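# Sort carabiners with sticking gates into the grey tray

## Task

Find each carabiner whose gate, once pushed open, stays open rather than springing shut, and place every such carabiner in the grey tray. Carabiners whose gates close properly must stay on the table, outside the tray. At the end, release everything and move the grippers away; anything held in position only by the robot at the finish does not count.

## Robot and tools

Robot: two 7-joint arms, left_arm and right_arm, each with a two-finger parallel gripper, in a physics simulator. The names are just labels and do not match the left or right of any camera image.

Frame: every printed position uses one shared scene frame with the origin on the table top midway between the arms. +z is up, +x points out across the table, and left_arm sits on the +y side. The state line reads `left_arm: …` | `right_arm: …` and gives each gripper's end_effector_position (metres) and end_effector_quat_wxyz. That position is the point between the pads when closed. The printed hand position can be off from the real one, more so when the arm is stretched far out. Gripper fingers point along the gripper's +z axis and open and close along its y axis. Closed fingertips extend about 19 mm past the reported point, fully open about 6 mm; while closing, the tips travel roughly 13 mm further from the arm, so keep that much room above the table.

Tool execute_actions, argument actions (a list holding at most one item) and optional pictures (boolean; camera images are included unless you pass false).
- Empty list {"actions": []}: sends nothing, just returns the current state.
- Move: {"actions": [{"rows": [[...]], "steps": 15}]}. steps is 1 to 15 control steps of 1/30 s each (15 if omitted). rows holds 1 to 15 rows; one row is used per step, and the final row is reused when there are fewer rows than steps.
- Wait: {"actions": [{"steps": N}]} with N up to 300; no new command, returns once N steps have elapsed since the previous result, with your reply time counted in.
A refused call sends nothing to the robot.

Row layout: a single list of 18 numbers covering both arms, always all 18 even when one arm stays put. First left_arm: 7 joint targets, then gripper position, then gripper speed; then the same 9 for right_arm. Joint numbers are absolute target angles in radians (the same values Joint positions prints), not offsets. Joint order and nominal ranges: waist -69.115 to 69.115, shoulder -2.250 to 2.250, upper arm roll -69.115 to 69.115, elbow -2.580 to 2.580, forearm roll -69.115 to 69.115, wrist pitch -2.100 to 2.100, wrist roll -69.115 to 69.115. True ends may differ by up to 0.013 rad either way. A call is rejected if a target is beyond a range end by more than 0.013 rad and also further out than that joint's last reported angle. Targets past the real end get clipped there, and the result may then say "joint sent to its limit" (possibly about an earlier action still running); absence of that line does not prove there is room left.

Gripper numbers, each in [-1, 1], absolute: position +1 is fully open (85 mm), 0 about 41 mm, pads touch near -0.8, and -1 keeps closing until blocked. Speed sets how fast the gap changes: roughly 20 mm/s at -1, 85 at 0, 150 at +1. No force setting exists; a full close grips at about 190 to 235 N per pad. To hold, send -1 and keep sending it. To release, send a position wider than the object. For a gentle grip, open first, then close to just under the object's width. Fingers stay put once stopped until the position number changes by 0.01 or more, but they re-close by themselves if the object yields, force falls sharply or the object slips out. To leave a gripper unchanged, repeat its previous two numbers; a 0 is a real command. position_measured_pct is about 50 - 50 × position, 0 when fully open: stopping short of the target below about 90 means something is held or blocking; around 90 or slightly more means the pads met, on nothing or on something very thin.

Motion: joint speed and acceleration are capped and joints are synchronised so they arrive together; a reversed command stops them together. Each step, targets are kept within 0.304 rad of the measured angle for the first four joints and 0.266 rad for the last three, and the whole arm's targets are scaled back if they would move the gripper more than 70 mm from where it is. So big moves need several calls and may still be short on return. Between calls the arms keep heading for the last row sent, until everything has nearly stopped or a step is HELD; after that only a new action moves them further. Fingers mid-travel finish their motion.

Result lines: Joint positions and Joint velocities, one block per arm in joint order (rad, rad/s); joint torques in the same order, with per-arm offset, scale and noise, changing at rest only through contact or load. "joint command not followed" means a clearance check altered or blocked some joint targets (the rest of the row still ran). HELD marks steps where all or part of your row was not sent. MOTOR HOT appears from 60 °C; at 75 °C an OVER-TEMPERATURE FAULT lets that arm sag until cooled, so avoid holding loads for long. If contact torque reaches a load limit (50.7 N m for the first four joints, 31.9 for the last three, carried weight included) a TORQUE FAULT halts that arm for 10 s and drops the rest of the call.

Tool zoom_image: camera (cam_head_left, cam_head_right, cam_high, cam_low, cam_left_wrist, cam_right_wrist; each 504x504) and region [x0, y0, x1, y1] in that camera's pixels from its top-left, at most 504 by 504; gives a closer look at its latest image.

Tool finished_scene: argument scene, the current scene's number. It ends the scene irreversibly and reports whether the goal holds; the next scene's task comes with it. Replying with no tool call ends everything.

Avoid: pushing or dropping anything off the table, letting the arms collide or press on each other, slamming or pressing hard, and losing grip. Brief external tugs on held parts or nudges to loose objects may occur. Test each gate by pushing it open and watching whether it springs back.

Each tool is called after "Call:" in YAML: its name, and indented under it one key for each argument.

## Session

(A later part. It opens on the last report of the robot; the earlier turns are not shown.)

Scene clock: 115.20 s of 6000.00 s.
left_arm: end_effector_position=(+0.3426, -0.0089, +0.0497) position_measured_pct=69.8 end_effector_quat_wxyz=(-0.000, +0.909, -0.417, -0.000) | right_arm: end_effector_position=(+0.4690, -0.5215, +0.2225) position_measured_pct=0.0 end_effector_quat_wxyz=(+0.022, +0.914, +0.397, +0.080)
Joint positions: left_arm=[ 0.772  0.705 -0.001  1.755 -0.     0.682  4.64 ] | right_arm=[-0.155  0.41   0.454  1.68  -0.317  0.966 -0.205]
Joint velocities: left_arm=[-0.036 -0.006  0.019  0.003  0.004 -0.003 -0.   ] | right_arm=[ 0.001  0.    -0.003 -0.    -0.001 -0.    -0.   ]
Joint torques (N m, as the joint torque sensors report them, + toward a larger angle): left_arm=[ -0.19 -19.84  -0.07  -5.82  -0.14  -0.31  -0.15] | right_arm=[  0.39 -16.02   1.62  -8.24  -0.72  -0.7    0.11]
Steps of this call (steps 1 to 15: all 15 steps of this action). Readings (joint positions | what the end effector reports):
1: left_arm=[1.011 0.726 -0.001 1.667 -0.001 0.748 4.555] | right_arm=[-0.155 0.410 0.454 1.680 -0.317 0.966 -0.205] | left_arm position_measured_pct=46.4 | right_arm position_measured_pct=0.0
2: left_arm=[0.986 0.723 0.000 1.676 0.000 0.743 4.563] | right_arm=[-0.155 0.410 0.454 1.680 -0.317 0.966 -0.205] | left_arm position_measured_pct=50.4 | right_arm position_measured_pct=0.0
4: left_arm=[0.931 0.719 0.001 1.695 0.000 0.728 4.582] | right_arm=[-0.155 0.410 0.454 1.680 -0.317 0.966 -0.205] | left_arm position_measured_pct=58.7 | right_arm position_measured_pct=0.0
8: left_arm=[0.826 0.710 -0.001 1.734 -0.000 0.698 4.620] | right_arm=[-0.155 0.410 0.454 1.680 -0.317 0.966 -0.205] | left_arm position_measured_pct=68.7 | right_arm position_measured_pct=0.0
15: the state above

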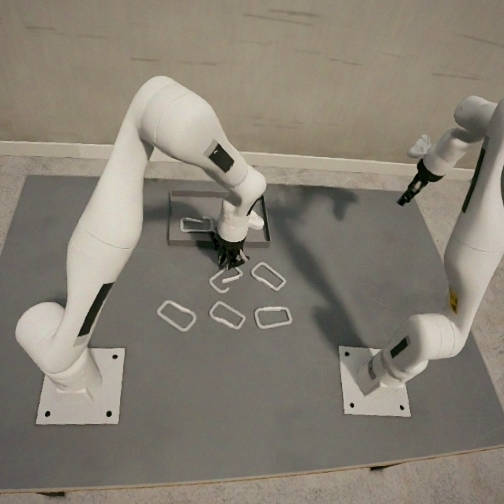

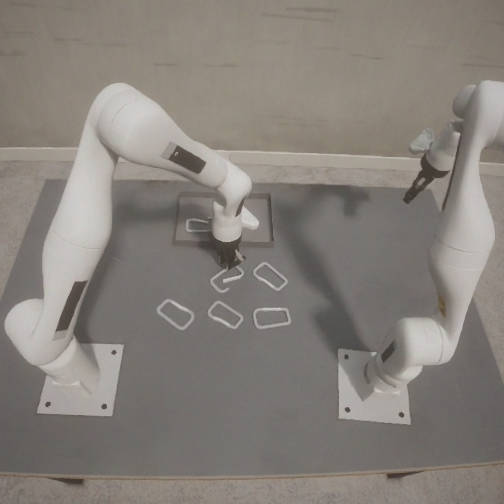

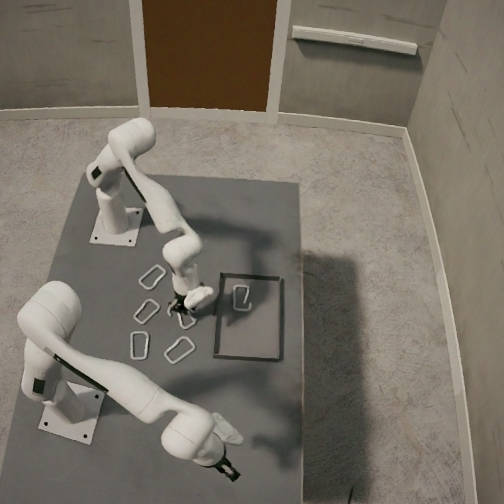

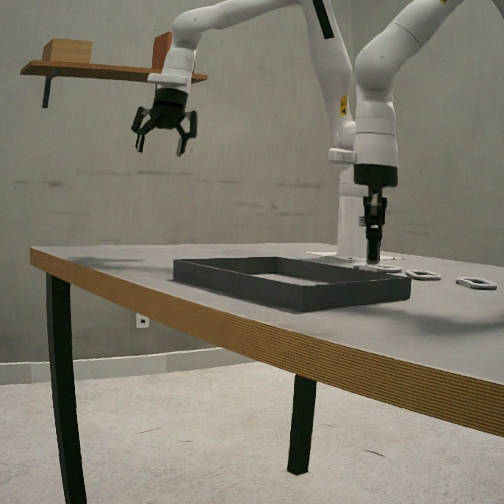

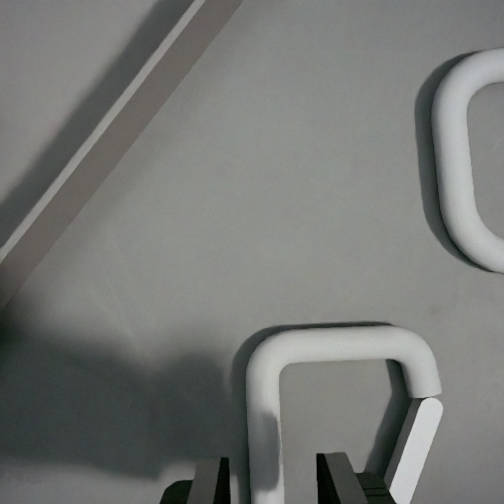

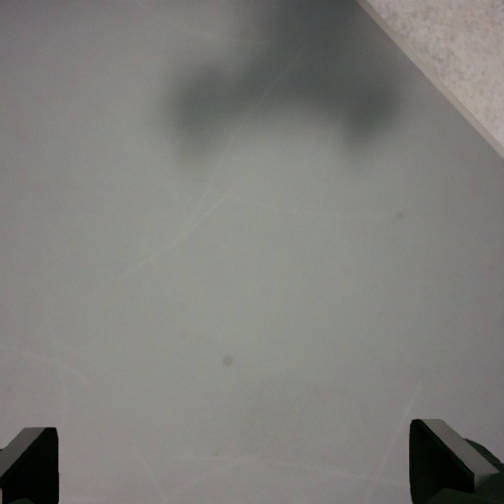

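Call:
execute_actions:
  actions:
    - {"rows":[[0.7675,0.7587,0,1.7687,0,0.6142,4.64,-0.4,0.5,-0.155,0.41,0.454,1.68,-0.317,0.966,-0.205,1,0]],"steps":12}
  pictures: false

Call:
execute_actions:
  actions:
    - {"rows":[[0.7675,0.7587,0,1.7687,0,0.6142,4.64,-1,0,-0.155,0.41,0.454,1.68,-0.317,0.966,-0.205,1,0]],"steps":12}
  pictures: false

Call:
execute_actions:
  actions:
    - {"rows":[[0.7675,0.6329,0,1.7256,0,0.7831,4.64,-1,0,-0.155,0.41,0.454,1.68,-0.317,0.966,-0.205,1,0]],"steps":10}
  pictures: false

Call:
execute_actions:
  actions:
    - {"rows":[[0.7105,0.7453,0,1.4828,0,0.9136,4.73,-1,0,-0.155,0.41,0.454,1.68,-0.317,0.966,-0.205,1,0]],"steps":9}
  pictures: false

Call:
execute_actions:
  actions:
    - {"rows":[[0.6535,0.8577,0,1.24,0,1.044,4.82,-1,0,-0.155,0.41,0.454,1.68,-0.317,0.966,-0.205,1,0]],"steps":7}
  pictures: false

Call:
execute_actions:
  actions:
    - {"rows":[[0.5966,0.97,0,0.9971,0,1.1745,4.914,-1,0,-0.155,0.41,0.454,1.68,-0.317,0.966,-0.205,1,0]],"steps":13}

Call:
execute_actions:
  actions:
    - {"rows":[[0.5966,1.0452,0,1.0437,0,1.0527,4.914,-1,0,-0.155,0.41,0.454,1.68,-0.317,0.966,-0.205,1,0]],"steps":13}
  pictures: false

Call:
execute_actions:
  actions:
    - {"rows":[[0.5966,1.0452,0,1.0437,0,1.0527,4.914,-0.4,0,-0.155,0.41,0.454,1.68,-0.317,0.966,-0.205,1,0]],"steps":9}
  pictures: false

Call:
execute_actions:
  actions:
    - {"rows":[[0.5966,0.97,0,0.9971,0,1.1745,4.914,-0.4,0,-0.155,0.41,0.454,1.68,-0.317,0.966,-0.205,1,0]],"steps":8}
  pictures: false

Call:
execute_actions:
  actions:
    - {"rows":[[0.4,0.7,0,1.2,0,1.2,4.914,-0.4,0,-0.155,0.41,0.454,1.68,-0.317,0.966,-0.205,1,0]],"steps":10}
  pictures: false

Call:
execute_actions:
  actions:
    - {"rows":[[0.1,0.35,0,1.55,0,1.2,4.914,-0.4,0,-0.155,0.41,0.454,1.68,-0.317,0.966,-0.205,1,0]],"steps":15}

Scene clock: 132.17 s of 6000.00 s.
left_arm: end_effector_position=(+0.3441, -0.0079, +0.0224) position_measured_pct=69.8 end_effector_quat_wxyz=(+0.000, +0.910, -0.415, +0.000) | right_arm: end_effector_position=(+0.4690, -0.5215, +0.2225) position_measured_pct=0.0 end_effector_quat_wxyz=(+0.022, +0.914, +0.397, +0.080)
Joint positions: left_arm=[0.767 0.758 0.    1.769 0.    0.614 4.64 ] | right_arm=[-0.155  0.41   0.454  1.68  -0.317  0.966 -0.205]
Joint velocities: left_arm=[ 0.     0.008 -0.001 -0.    -0.    -0.002 -0.001] | right_arm=[-0.    -0.     0.001  0.    -0.001 -0.001  0.   ]
Joint torques (N m, as the joint torque sensors report them, + toward a larger angle): left_arm=[  0.2  -20.54   0.27  -5.22   0.1   -0.12  -0.15] | right_arm=[  0.26 -16.19   1.63  -8.2   -0.68  -0.74   0.05]
Steps of this call (steps 1 to 15: the robot went on to your last target; steps 16 to 90: nothing new was sent; then 13.57 s passed at rest; steps 91 to 102: all 12 steps of this action). Readings (joint positions | what the end effector reports):
91: left_arm=[0.768 0.706 0.000 1.755 -0.000 0.681 4.640] | right_arm=[-0.155 0.410 0.454 1.680 -0.317 0.966 -0.205] | left_arm position_measured_pct=69.8 | right_arm position_measured_pct=0.0
92: left_arm=[0.768 0.712 0.000 1.756 -0.000 0.674 4.640] | right_arm=[-0.155 0.410 0.454 1.680 -0.317 0.966 -0.205] | left_arm position_measured_pct=69.8 | right_arm position_measured_pct=0.0
94: left_arm=[0.768 0.738 0.000 1.762 0.000 0.644 4.640] | right_arm=[-0.155 0.410 0.454 1.680 -0.317 0.966 -0.205] | left_arm position_measured_pct=69.8 | right_arm position_measured_pct=0.0
98: left_arm=[0.767 0.756 -0.000 1.769 -0.000 0.615 4.640] | right_arm=[-0.155 0.410 0.454 1.680 -0.317 0.966 -0.205] | left_arm position_measured_pct=69.8 | right_arm position_measured_pct=0.0
102: the state above

Scene clock: 132.57 s of 6000.00 s.
left_arm: end_effector_position=(+0.3440, -0.0078, +0.0225) position_measured_pct=86.5 end_effector_quat_wxyz=(+0.000, +0.910, -0.415, +0.000) | right_arm: end_effector_position=(+0.4690, -0.5215, +0.2225) position_measured_pct=0.0 end_effector_quat_wxyz=(+0.022, +0.914, +0.397, +0.080)
Joint positions: left_arm=[ 0.768  0.758  0.     1.769 -0.     0.615  4.64 ] | right_arm=[-0.155  0.41   0.454  1.68  -0.317  0.966 -0.205]
Joint velocities: left_arm=[-0.    -0.    -0.     0.    -0.001 -0.002  0.   ] | right_arm=[-0.001 -0.    -0.001 -0.    -0.     0.001  0.   ]
Joint torques (N m, as the joint torque sensors report them, + toward a larger angle): left_arm=[  0.14 -19.05   0.18  -5.47   0.02  -0.43  -0.16] | right_arm=[  0.56 -16.04   1.74  -8.27  -0.7   -0.72   0.08]
Steps of this call (steps 1 to 12: all 12 steps of this action). Readings (joint positions | what the end effector reports):
1: left_arm=[0.767 0.758 0.000 1.769 0.000 0.614 4.640] | right_arm=[-0.155 0.410 0.454 1.680 -0.317 0.966 -0.205] | left_arm position_measured_pct=69.8 | right_arm position_measured_pct=0.0
2: left_arm=[0.767 0.758 0.000 1.769 0.000 0.614 4.640] | right_arm=[-0.155 0.410 0.454 1.680 -0.317 0.966 -0.205] | left_arm position_measured_pct=70.2 | right_arm position_measured_pct=0.0
4: left_arm=[0.767 0.758 -0.000 1.769 0.000 0.614 4.640] | right_arm=[-0.155 0.410 0.454 1.680 -0.317 0.966 -0.205] | left_arm position_measured_pct=74.6 | right_arm position_measured_pct=0.0
8: left_arm=[0.768 0.758 0.000 1.769 -0.000 0.615 4.640] | right_arm=[-0.155 0.410 0.454 1.680 -0.317 0.966 -0.205] | left_arm position_measured_pct=84.1 | right_arm position_measured_pct=0.0
12: the state above

Scene clock: 132.90 s of 6000.00 s.
left_arm: end_effector_position=(+0.3440, -0.0079, +0.0880) position_measured_pct=86.5 end_effector_quat_wxyz=(-0.000, +0.910, -0.416, -0.001) | right_arm: end_effector_position=(+0.4690, -0.5215, +0.2225) position_measured_pct=0.0 end_effector_quat_wxyz=(+0.022, +0.914, +0.397, +0.080)
Joint positions: left_arm=[0.768 0.637 0.    1.725 0.    0.781 4.64 ] | right_arm=[-0.155  0.41   0.454  1.68  -0.317  0.966 -0.205]
Joint velocities: left_arm=[ 0.001 -0.035  0.    -0.016  0.001  0.072 -0.001] | right_arm=[ 0. -0. -0.  0.  0.  0. -0.]
Joint torques (N m, as the joint torque sensors report them, + toward a larger angle): left_arm=[  0.16 -15.03   0.26  -4.84  -0.08  -0.17  -0.1 ] | right_arm=[  0.5  -16.12   1.77  -8.18  -0.77  -0.79   0.13]
Steps of this call (steps 1 to 10: all 10 steps of this action). Readings (joint positions | what the end effector reports):
1: left_arm=[0.768 0.756 0.000 1.769 -0.000 0.616 4.640] | right_arm=[-0.155 0.410 0.454 1.680 -0.317 0.966 -0.205] | left_arm position_measured_pct=86.5 | right_arm position_measured_pct=0.0
2: left_arm=[0.767 0.751 -0.000 1.767 -0.000 0.623 4.640] | right_arm=[-0.155 0.410 0.454 1.680 -0.317 0.966 -0.205] | left_arm position_measured_pct=86.5 | right_arm position_measured_pct=0.0
4: left_arm=[0.767 0.722 -0.000 1.759 -0.000 0.660 4.640] | right_arm=[-0.155 0.410 0.454 1.680 -0.317 0.966 -0.205] | left_arm position_measured_pct=86.5 | right_arm position_measured_pct=0.0
8: left_arm=[0.767 0.647 0.000 1.730 0.000 0.763 4.640] | right_arm=[-0.155 0.410 0.454 1.680 -0.317 0.966 -0.205] | left_arm position_measured_pct=86.5 | right_arm position_measured_pct=0.0
10: the state above

Scene clock: 133.20 s of 6000.00 s.
left_arm: end_effector_position=(+0.3929, -0.0257, +0.0891) position_measured_pct=86.5 end_effector_quat_wxyz=(-0.001, +0.931, -0.366, -0.001) | right_arm: end_effector_position=(+0.4690, -0.5215, +0.2225) position_measured_pct=0.0 end_effector_quat_wxyz=(+0.022, +0.914, +0.397, +0.080)
Joint positions: left_arm=[ 0.725  0.718 -0.     1.548 -0.     0.878  4.706] | right_arm=[-0.155  0.41   0.454  1.68  -0.317  0.966 -0.205]
Joint velocities: left_arm=[-0.169  0.302 -0.017 -0.784 -0.006  0.411  0.298] | right_arm=[-0.     0.     0.    -0.     0.002  0.    -0.   ]
Joint torques (N m, as the joint torque sensors report them, + toward a larger angle): left_arm=[  1.34 -22.56   0.9   -5.92  -0.1    0.21  -0.16] | right_arm=[  0.31 -16.21   1.91  -8.14  -0.68  -0.72   0.12]
Steps of this call (steps 1 to 9: all 9 steps of this action). Readings (joint positions | what the end effector reports):
1: left_arm=[0.767 0.638 0.000 1.724 0.000 0.783 4.640] | right_arm=[-0.155 0.410 0.454 1.680 -0.317 0.966 -0.205] | left_arm position_measured_pct=86.5 | right_arm position_measured_pct=0.0
2: left_arm=[0.766 0.640 0.001 1.719 0.000 0.787 4.642] | right_arm=[-0.155 0.410 0.454 1.680 -0.317 0.966 -0.205] | left_arm position_measured_pct=86.5 | right_arm position_measured_pct=0.0
4: left_arm=[0.759 0.654 0.001 1.692 0.000 0.802 4.652] | right_arm=[-0.155 0.410 0.454 1.680 -0.317 0.966 -0.205] | left_arm position_measured_pct=86.5 | right_arm position_measured_pct=0.0
8: left_arm=[0.732 0.707 0.001 1.576 0.000 0.864 4.695] | right_arm=[-0.155 0.410 0.454 1.680 -0.317 0.966 -0.205] | left_arm position_measured_pct=86.5 | right_arm position_measured_pct=0.0
9: the state above

Scene clock: 133.43 s of 6000.00 s.
left_arm: end_effector_position=(+0.4552, -0.0410, +0.0908) position_measured_pct=86.5 end_effector_quat_wxyz=(-0.000, +0.954, -0.300, +0.000) | right_arm: end_effector_position=(+0.4690, -0.5215, +0.2225) position_measured_pct=0.0 end_effector_quat_wxyz=(+0.022, +0.914, +0.397, +0.080)
Joint positions: left_arm=[ 0.672  0.822 -0.     1.318 -0.     1.002  4.792] | right_arm=[-0.155  0.41   0.454  1.68  -0.317  0.966 -0.205]
Joint velocities: left_arm=[-0.191  0.358 -0.013 -0.846 -0.004  0.453  0.318] | right_arm=[-0.     0.    -0.001  0.     0.    -0.     0.   ]
Joint torques (N m, as the joint torque sensors report them, + toward a larger angle): left_arm=[  1.66 -24.53   1.1   -6.71   0.09   0.37  -0.04] | right_arm=[  0.5  -16.27   1.89  -8.04  -0.65  -0.72   0.07]
Steps of this call (steps 1 to 7: all 7 steps of this action). Readings (joint positions | what the end effector reports):
1: left_arm=[0.720 0.728 -0.000 1.522 -0.000 0.892 4.715] | right_arm=[-0.155 0.410 0.454 1.680 -0.317 0.966 -0.205] | left_arm position_measured_pct=86.5 | right_arm position_measured_pct=0.0
2: left_arm=[0.713 0.741 0.000 1.494 0.000 0.908 4.726] | right_arm=[-0.155 0.410 0.454 1.680 -0.317 0.966 -0.205] | left_arm position_measured_pct=86.5 | right_arm position_measured_pct=0.0
4: left_arm=[0.696 0.776 0.001 1.421 0.000 0.947 4.752] | right_arm=[-0.155 0.410 0.454 1.680 -0.317 0.966 -0.205] | left_arm position_measured_pct=86.5 | right_arm position_measured_pct=0.0
7: the state above

Scene clock: 133.87 s of 6000.00 s.
left_arm: end_effector_position=(+0.5350, -0.0451, +0.0923) position_measured_pct=86.5 end_effector_quat_wxyz=(+0.000, +0.979, -0.205, +0.002) | right_arm: end_effector_position=(+0.4690, -0.5215, +0.2225) position_measured_pct=0.0 end_effector_quat_wxyz=(+0.022, +0.914, +0.397, +0.080)
Joint positions: left_arm=[ 0.598  0.966 -0.001  0.999 -0.     1.174  4.914] | right_arm=[-0.155  0.41   0.454  1.68  -0.317  0.966 -0.205]
Joint velocities: left_arm=[-0.008  0.024  0.012 -0.034  0.007  0.018  0.006] | right_arm=[ 0.    -0.    -0.    -0.     0.001 -0.     0.   ]
Joint torques (N m, as the joint torque sensors report them, + toward a larger angle): left_arm=[  0.39 -25.39   0.73  -7.45   0.27   0.13   0.06] | right_arm=[  0.22 -16.22   1.65  -8.18  -0.64  -0.74   0.02]
Steps of this call (steps 1 to 13: all 13 steps of this action). Readings (joint positions | what the end effector reports):
1: left_arm=[0.666 0.834 -0.001 1.290 -0.000 1.017 4.802] | right_arm=[-0.155 0.410 0.454 1.680 -0.317 0.966 -0.205] | left_arm position_measured_pct=86.5 | right_arm position_measured_pct=0.0
2: left_arm=[0.658 0.849 0.000 1.259 0.000 1.034 4.813] | right_arm=[-0.155 0.410 0.454 1.680 -0.317 0.966 -0.205] | left_arm position_measured_pct=86.5 | right_arm position_measured_pct=0.0
4: left_arm=[0.640 0.886 0.001 1.182 0.000 1.075 4.842] | right_arm=[-0.155 0.410 0.454 1.680 -0.317 0.966 -0.205] | left_arm position_measured_pct=86.5 | right_arm position_measured_pct=0.0
8: left_arm=[0.609 0.944 -0.001 1.051 -0.000 1.146 4.894] | right_arm=[-0.155 0.410 0.454 1.680 -0.317 0.966 -0.205] | left_arm position_measured_pct=86.5 | right_arm position_measured_pct=0.0
13: the state above

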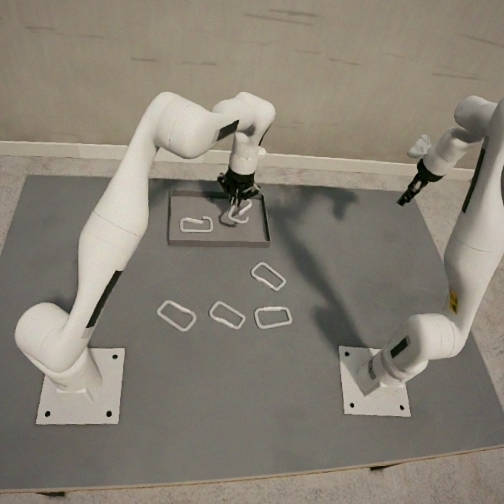

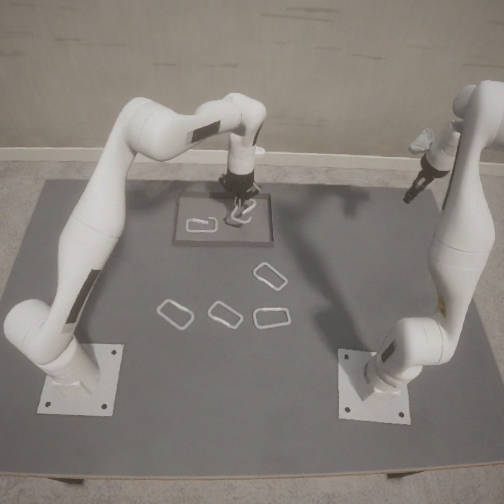

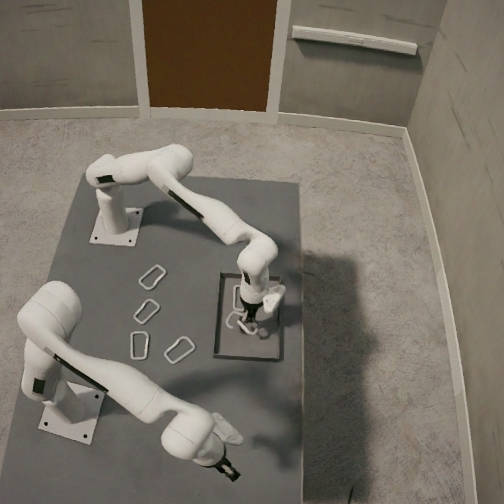

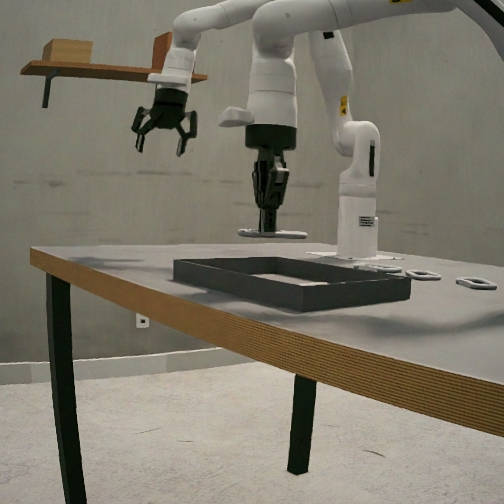

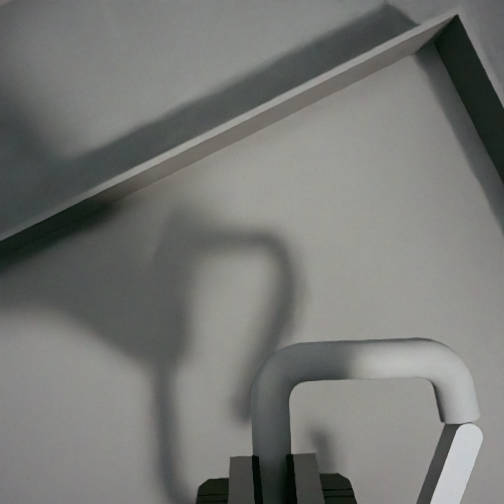

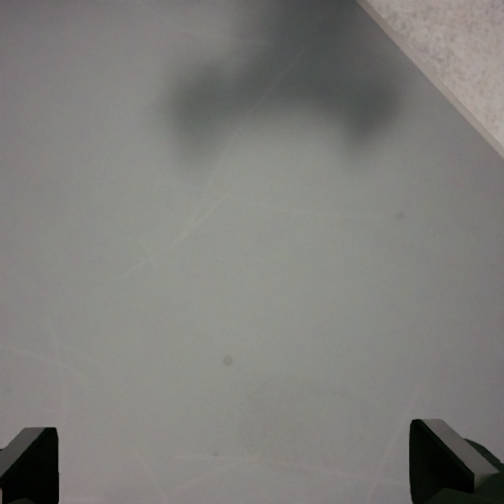

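Scene clock: 134.30 s of 6000.00 s.
left_arm: end_effector_position=(+0.5349, -0.0448, +0.0291) position_measured_pct=86.5 end_effector_quat_wxyz=(+0.000, +0.979, -0.205, +0.000) | right_arm: end_effector_position=(+0.4690, -0.5215, +0.2225) position_measured_pct=0.0 end_effector_quat_wxyz=(+0.022, +0.914, +0.397, +0.080)
Joint positions: left_arm=[ 0.597  1.045 -0.     1.044  0.     1.053  4.914] | right_arm=[-0.155  0.41   0.454  1.68  -0.317  0.966 -0.205]
Joint velocities: left_arm=[ 0.001  0.003  0.002 -0.    -0.     0.    -0.   ] | right_arm=[-0.001  0.     0.    -0.     0.    -0.     0.   ]
Joint torques (N m, as the joint torque sensors report them, + toward a larger angle): left_arm=[ -0.05 -26.72   0.65  -7.7   -0.11   0.23  -0.33] | right_arm=[  0.31 -16.11   1.78  -8.23  -0.6   -0.71   0.06]
Steps of this call (steps 1 to 13: all 13 steps of this action). Readings (joint positions | what the end effector reports):
1: left_arm=[0.597 0.968 -0.000 0.999 -0.000 1.173 4.914] | right_arm=[-0.155 0.410 0.454 1.680 -0.317 0.966 -0.205] | left_arm position_measured_pct=86.5 | right_arm position_measured_pct=0.0
2: left_arm=[0.597 0.973 -0.000 1.001 -0.000 1.164 4.914] | right_arm=[-0.155 0.410 0.454 1.680 -0.317 0.966 -0.205] | left_arm position_measured_pct=86.5 | right_arm position_measured_pct=0.0
4: left_arm=[0.597 1.001 0.000 1.015 0.000 1.121 4.914] | right_arm=[-0.155 0.410 0.454 1.680 -0.317 0.966 -0.205] | left_arm position_measured_pct=86.5 | right_arm position_measured_pct=0.0
8: left_arm=[0.597 1.043 -0.000 1.044 -0.000 1.056 4.914] | right_arm=[-0.155 0.410 0.454 1.680 -0.317 0.966 -0.205] | left_arm position_measured_pct=86.5 | right_arm position_measured_pct=0.0
13: the state above

Scene clock: 134.60 s of 6000.00 s.
left_arm: end_effector_position=(+0.5350, -0.0449, +0.0290) position_measured_pct=70.6 end_effector_quat_wxyz=(+0.000, +0.979, -0.205, +0.000) | right_arm: end_effector_position=(+0.4690, -0.5215, +0.2225) position_measured_pct=0.0 end_effector_quat_wxyz=(+0.022, +0.914, +0.397, +0.080)
Joint positions: left_arm=[0.597 1.045 0.    1.044 0.    1.053 4.914] | right_arm=[-0.155  0.41   0.454  1.68  -0.317  0.966 -0.205]
Joint velocities: left_arm=[-0.     0.001 -0.001  0.003  0.     0.    -0.   ] | right_arm=[-0.002 -0.     0.001  0.     0.    -0.    -0.   ]
Joint torques (N m, as the joint torque sensors report them, + toward a larger angle): left_arm=[  0.03 -26.62   0.63  -7.99  -0.06  -0.18  -0.04] | right_arm=[  0.25 -16.13   1.74  -8.19  -0.72  -0.76   0.1 ]
Steps of this call (steps 1 to 9: all 9 steps of this action). Readings (joint positions | what the end effector reports):
1: left_arm=[0.597 1.045 0.000 1.044 0.000 1.053 4.914] | right_arm=[-0.155 0.410 0.454 1.680 -0.317 0.966 -0.205] | left_arm position_measured_pct=86.5 | right_arm position_measured_pct=0.0
2: left_arm=[0.597 1.045 0.000 1.044 0.000 1.053 4.914] | right_arm=[-0.155 0.410 0.454 1.680 -0.317 0.966 -0.205] | left_arm position_measured_pct=86.5 | right_arm position_measured_pct=0.0
4: left_arm=[0.597 1.045 0.000 1.044 0.000 1.053 4.914] | right_arm=[-0.155 0.410 0.454 1.680 -0.317 0.966 -0.205] | left_arm position_measured_pct=81.7 | right_arm position_measured_pct=0.0
8: left_arm=[0.597 1.045 0.000 1.044 0.000 1.053 4.914] | right_arm=[-0.155 0.410 0.454 1.680 -0.317 0.966 -0.205] | left_arm position_measured_pct=71.8 | right_arm position_measured_pct=0.0
9: the state above

Scene clock: 134.87 s of 6000.00 s.
left_arm: end_effector_position=(+0.5357, -0.0455, +0.0890) position_measured_pct=69.8 end_effector_quat_wxyz=(+0.001, +0.979, -0.205, +0.001) | right_arm: end_effector_position=(+0.4690, -0.5215, +0.2225) position_measured_pct=0.0 end_effector_quat_wxyz=(+0.022, +0.914, +0.397, +0.080)
Joint positions: left_arm=[ 0.597  0.972  0.     0.996 -0.     1.171  4.914] | right_arm=[-0.155  0.41   0.454  1.68  -0.317  0.966 -0.205]
Joint velocities: left_arm=[ 0.    -0.062 -0.001 -0.05   0.     0.096  0.   ] | right_arm=[-0.    -0.     0.001 -0.    -0.001  0.001  0.   ]
Joint torques (N m, as the joint torque sensors report them, + toward a larger angle): left_arm=[ -0.12 -17.95   0.54  -5.63   0.07   0.02  -0.14] | right_arm=[  0.33 -16.15   1.77  -8.29  -0.65  -0.77  -0.03]
Steps of this call (steps 1 to 8: all 8 steps of this action). Readings (joint positions | what the end effector reports):
1: left_arm=[0.597 1.044 -0.000 1.043 0.000 1.054 4.914] | right_arm=[-0.155 0.410 0.454 1.680 -0.317 0.966 -0.205] | left_arm position_measured_pct=70.2 | right_arm position_measured_pct=0.0
2: left_arm=[0.597 1.040 -0.000 1.041 0.000 1.061 4.914] | right_arm=[-0.155 0.410 0.454 1.680 -0.317 0.966 -0.205] | left_arm position_measured_pct=70.2 | right_arm position_measured_pct=0.0
4: left_arm=[0.597 1.015 -0.000 1.027 0.000 1.102 4.914] | right_arm=[-0.155 0.410 0.454 1.680 -0.317 0.966 -0.205] | left_arm position_measured_pct=69.8 | right_arm position_measured_pct=0.0
8: the state above

Scene clock: 135.20 s of 6000.00 s.
left_arm: end_effector_position=(+0.5514, +0.0393, +0.1614) position_measured_pct=69.8 end_effector_quat_wxyz=(+0.005, +0.990, -0.141, +0.014) | right_arm: end_effector_position=(+0.4690, -0.5215, +0.2225) position_measured_pct=0.0 end_effector_quat_wxyz=(+0.022, +0.914, +0.397, +0.080)
Joint positions: left_arm=[0.466 0.792 0.    1.129 0.    1.191 4.914] | right_arm=[-0.155  0.41   0.454  1.68  -0.317  0.966 -0.205]
Joint velocities: left_arm=[-0.52  -0.712  0.001  0.54   0.003  0.069 -0.   ] | right_arm=[ 0.001  0.    -0.    -0.    -0.     0.    -0.   ]
Joint torques (N m, as the joint torque sensors report them, + toward a larger angle): left_arm=[  0.4  -24.41   0.93  -8.06  -0.09   0.19  -0.06] | right_arm=[  0.44 -16.22   1.64  -8.2   -0.63  -0.76   0.06]
Steps of this call (steps 1 to 10: all 10 steps of this action). Readings (joint positions | what the end effector reports):
1: left_arm=[0.596 0.970 0.000 0.997 0.000 1.173 4.914] | right_arm=[-0.155 0.410 0.454 1.680 -0.317 0.966 -0.205] | left_arm position_measured_pct=69.8 | right_arm position_measured_pct=0.0
2: left_arm=[0.591 0.963 0.002 1.002 0.001 1.174 4.914] | right_arm=[-0.155 0.410 0.454 1.680 -0.317 0.966 -0.205] | left_arm position_measured_pct=69.8 | right_arm position_measured_pct=0.0
4: left_arm=[0.570 0.934 0.003 1.024 0.002 1.177 4.914] | right_arm=[-0.155 0.410 0.454 1.680 -0.317 0.966 -0.205] | left_arm position_measured_pct=69.8 | right_arm position_measured_pct=0.0
8: left_arm=[0.501 0.839 0.001 1.094 0.000 1.186 4.914] | right_arm=[-0.155 0.410 0.454 1.680 -0.317 0.966 -0.205] | left_arm position_measured_pct=69.8 | right_arm position_measured_pct=0.0
10: the state above

Scene clock: 135.70 s of 6000.00 s.
left_arm: end_effector_position=(+0.5029, +0.2299, +0.2527) position_measured_pct=69.8 end_effector_quat_wxyz=(+0.004, +1.000, +0.010, +0.020) | right_arm: end_effector_position=(+0.4690, -0.5215, +0.2225) position_measured_pct=0.0 end_effector_quat_wxyz=(+0.022, +0.914, +0.397, +0.080)
Joint positions: left_arm=[ 0.165  0.435 -0.001  1.468 -0.     1.199  4.914] | right_arm=[-0.155  0.41   0.454  1.68  -0.317  0.966 -0.205]
Joint velocities: left_arm=[-0.57  -0.744 -0.009  0.708 -0.005  0.016 -0.   ] | right_arm=[-0.001 -0.    -0.    -0.     0.    -0.    -0.   ]
Joint torques (N m, as the joint torque sensors report them, + toward a larger angle): left_arm=[  1.06 -17.61   1.14  -7.86   0.04  -0.35  -0.07] | right_arm=[  0.32 -16.23   1.69  -8.19  -0.68  -0.71   0.11]
Steps of this call (steps 1 to 15: all 15 steps of this action). Readings (joint positions | what the end effector reports):
1: left_arm=[0.448 0.768 0.001 1.148 0.000 1.193 4.914] | right_arm=[-0.155 0.410 0.454 1.680 -0.317 0.966 -0.205] | left_arm position_measured_pct=69.8 | right_arm position_measured_pct=0.0
2: left_arm=[0.427 0.746 0.002 1.168 0.001 1.194 4.914] | right_arm=[-0.155 0.410 0.454 1.680 -0.317 0.966 -0.205] | left_arm position_measured_pct=69.8 | right_arm position_measured_pct=0.0
4: left_arm=[0.384 0.703 0.001 1.211 0.000 1.195 4.914] | right_arm=[-0.155 0.410 0.454 1.680 -0.317 0.966 -0.205] | left_arm position_measured_pct=69.8 | right_arm position_measured_pct=0.0
8: left_arm=[0.302 0.612 -0.001 1.301 -0.000 1.196 4.914] | right_arm=[-0.155 0.410 0.454 1.680 -0.317 0.966 -0.205] | left_arm position_measured_pct=69.8 | right_arm position_measured_pct=0.0
15: the state above

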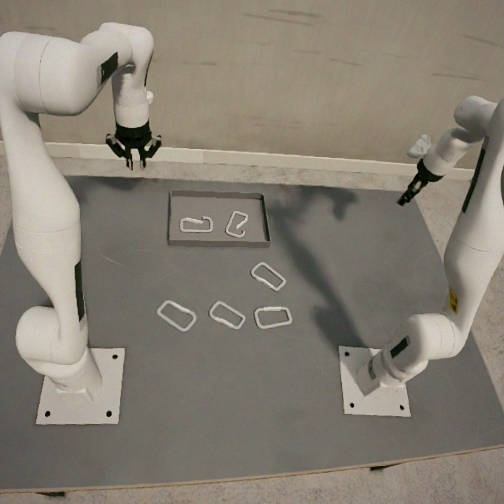

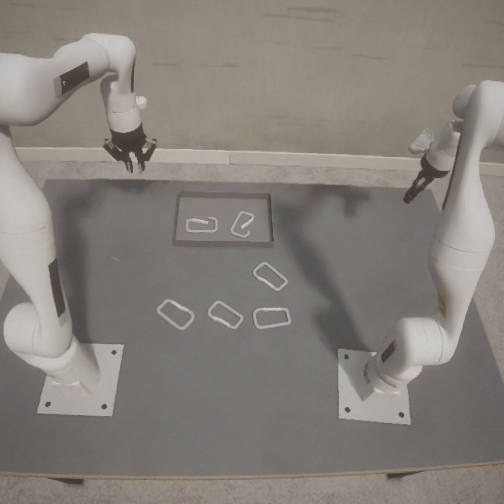

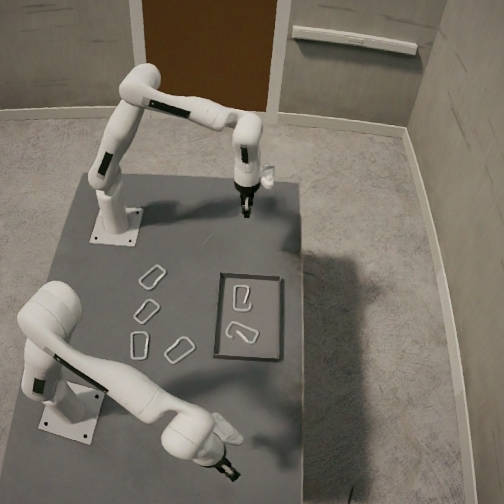

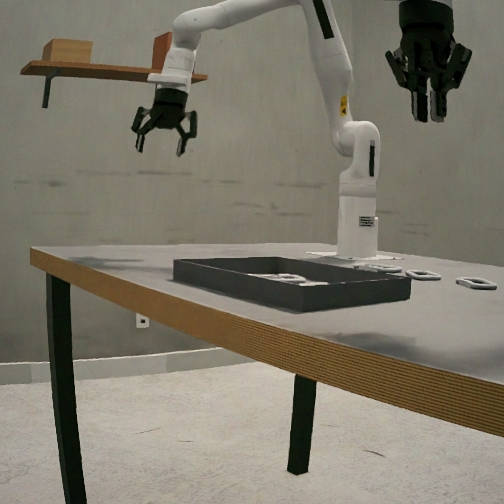

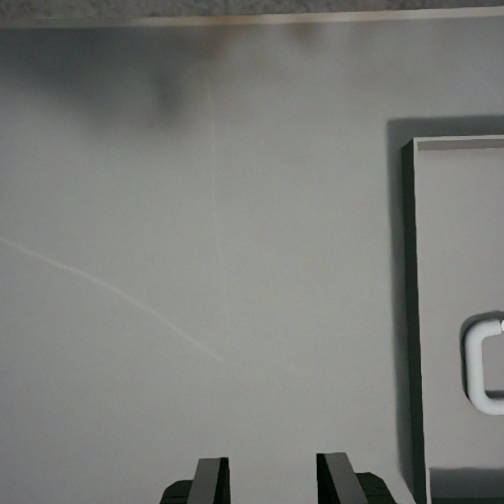

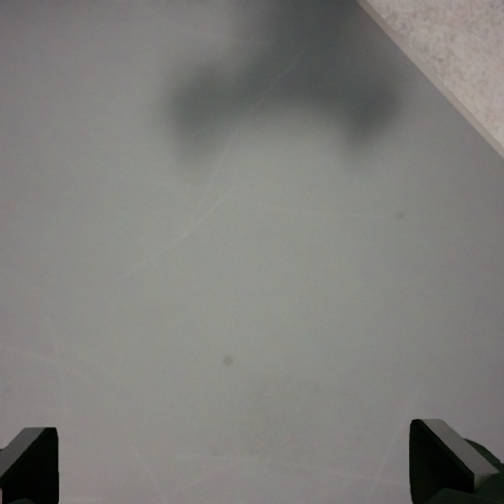

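Call:
finished_scene:
  scene: 2

The scene is finished: the task was done.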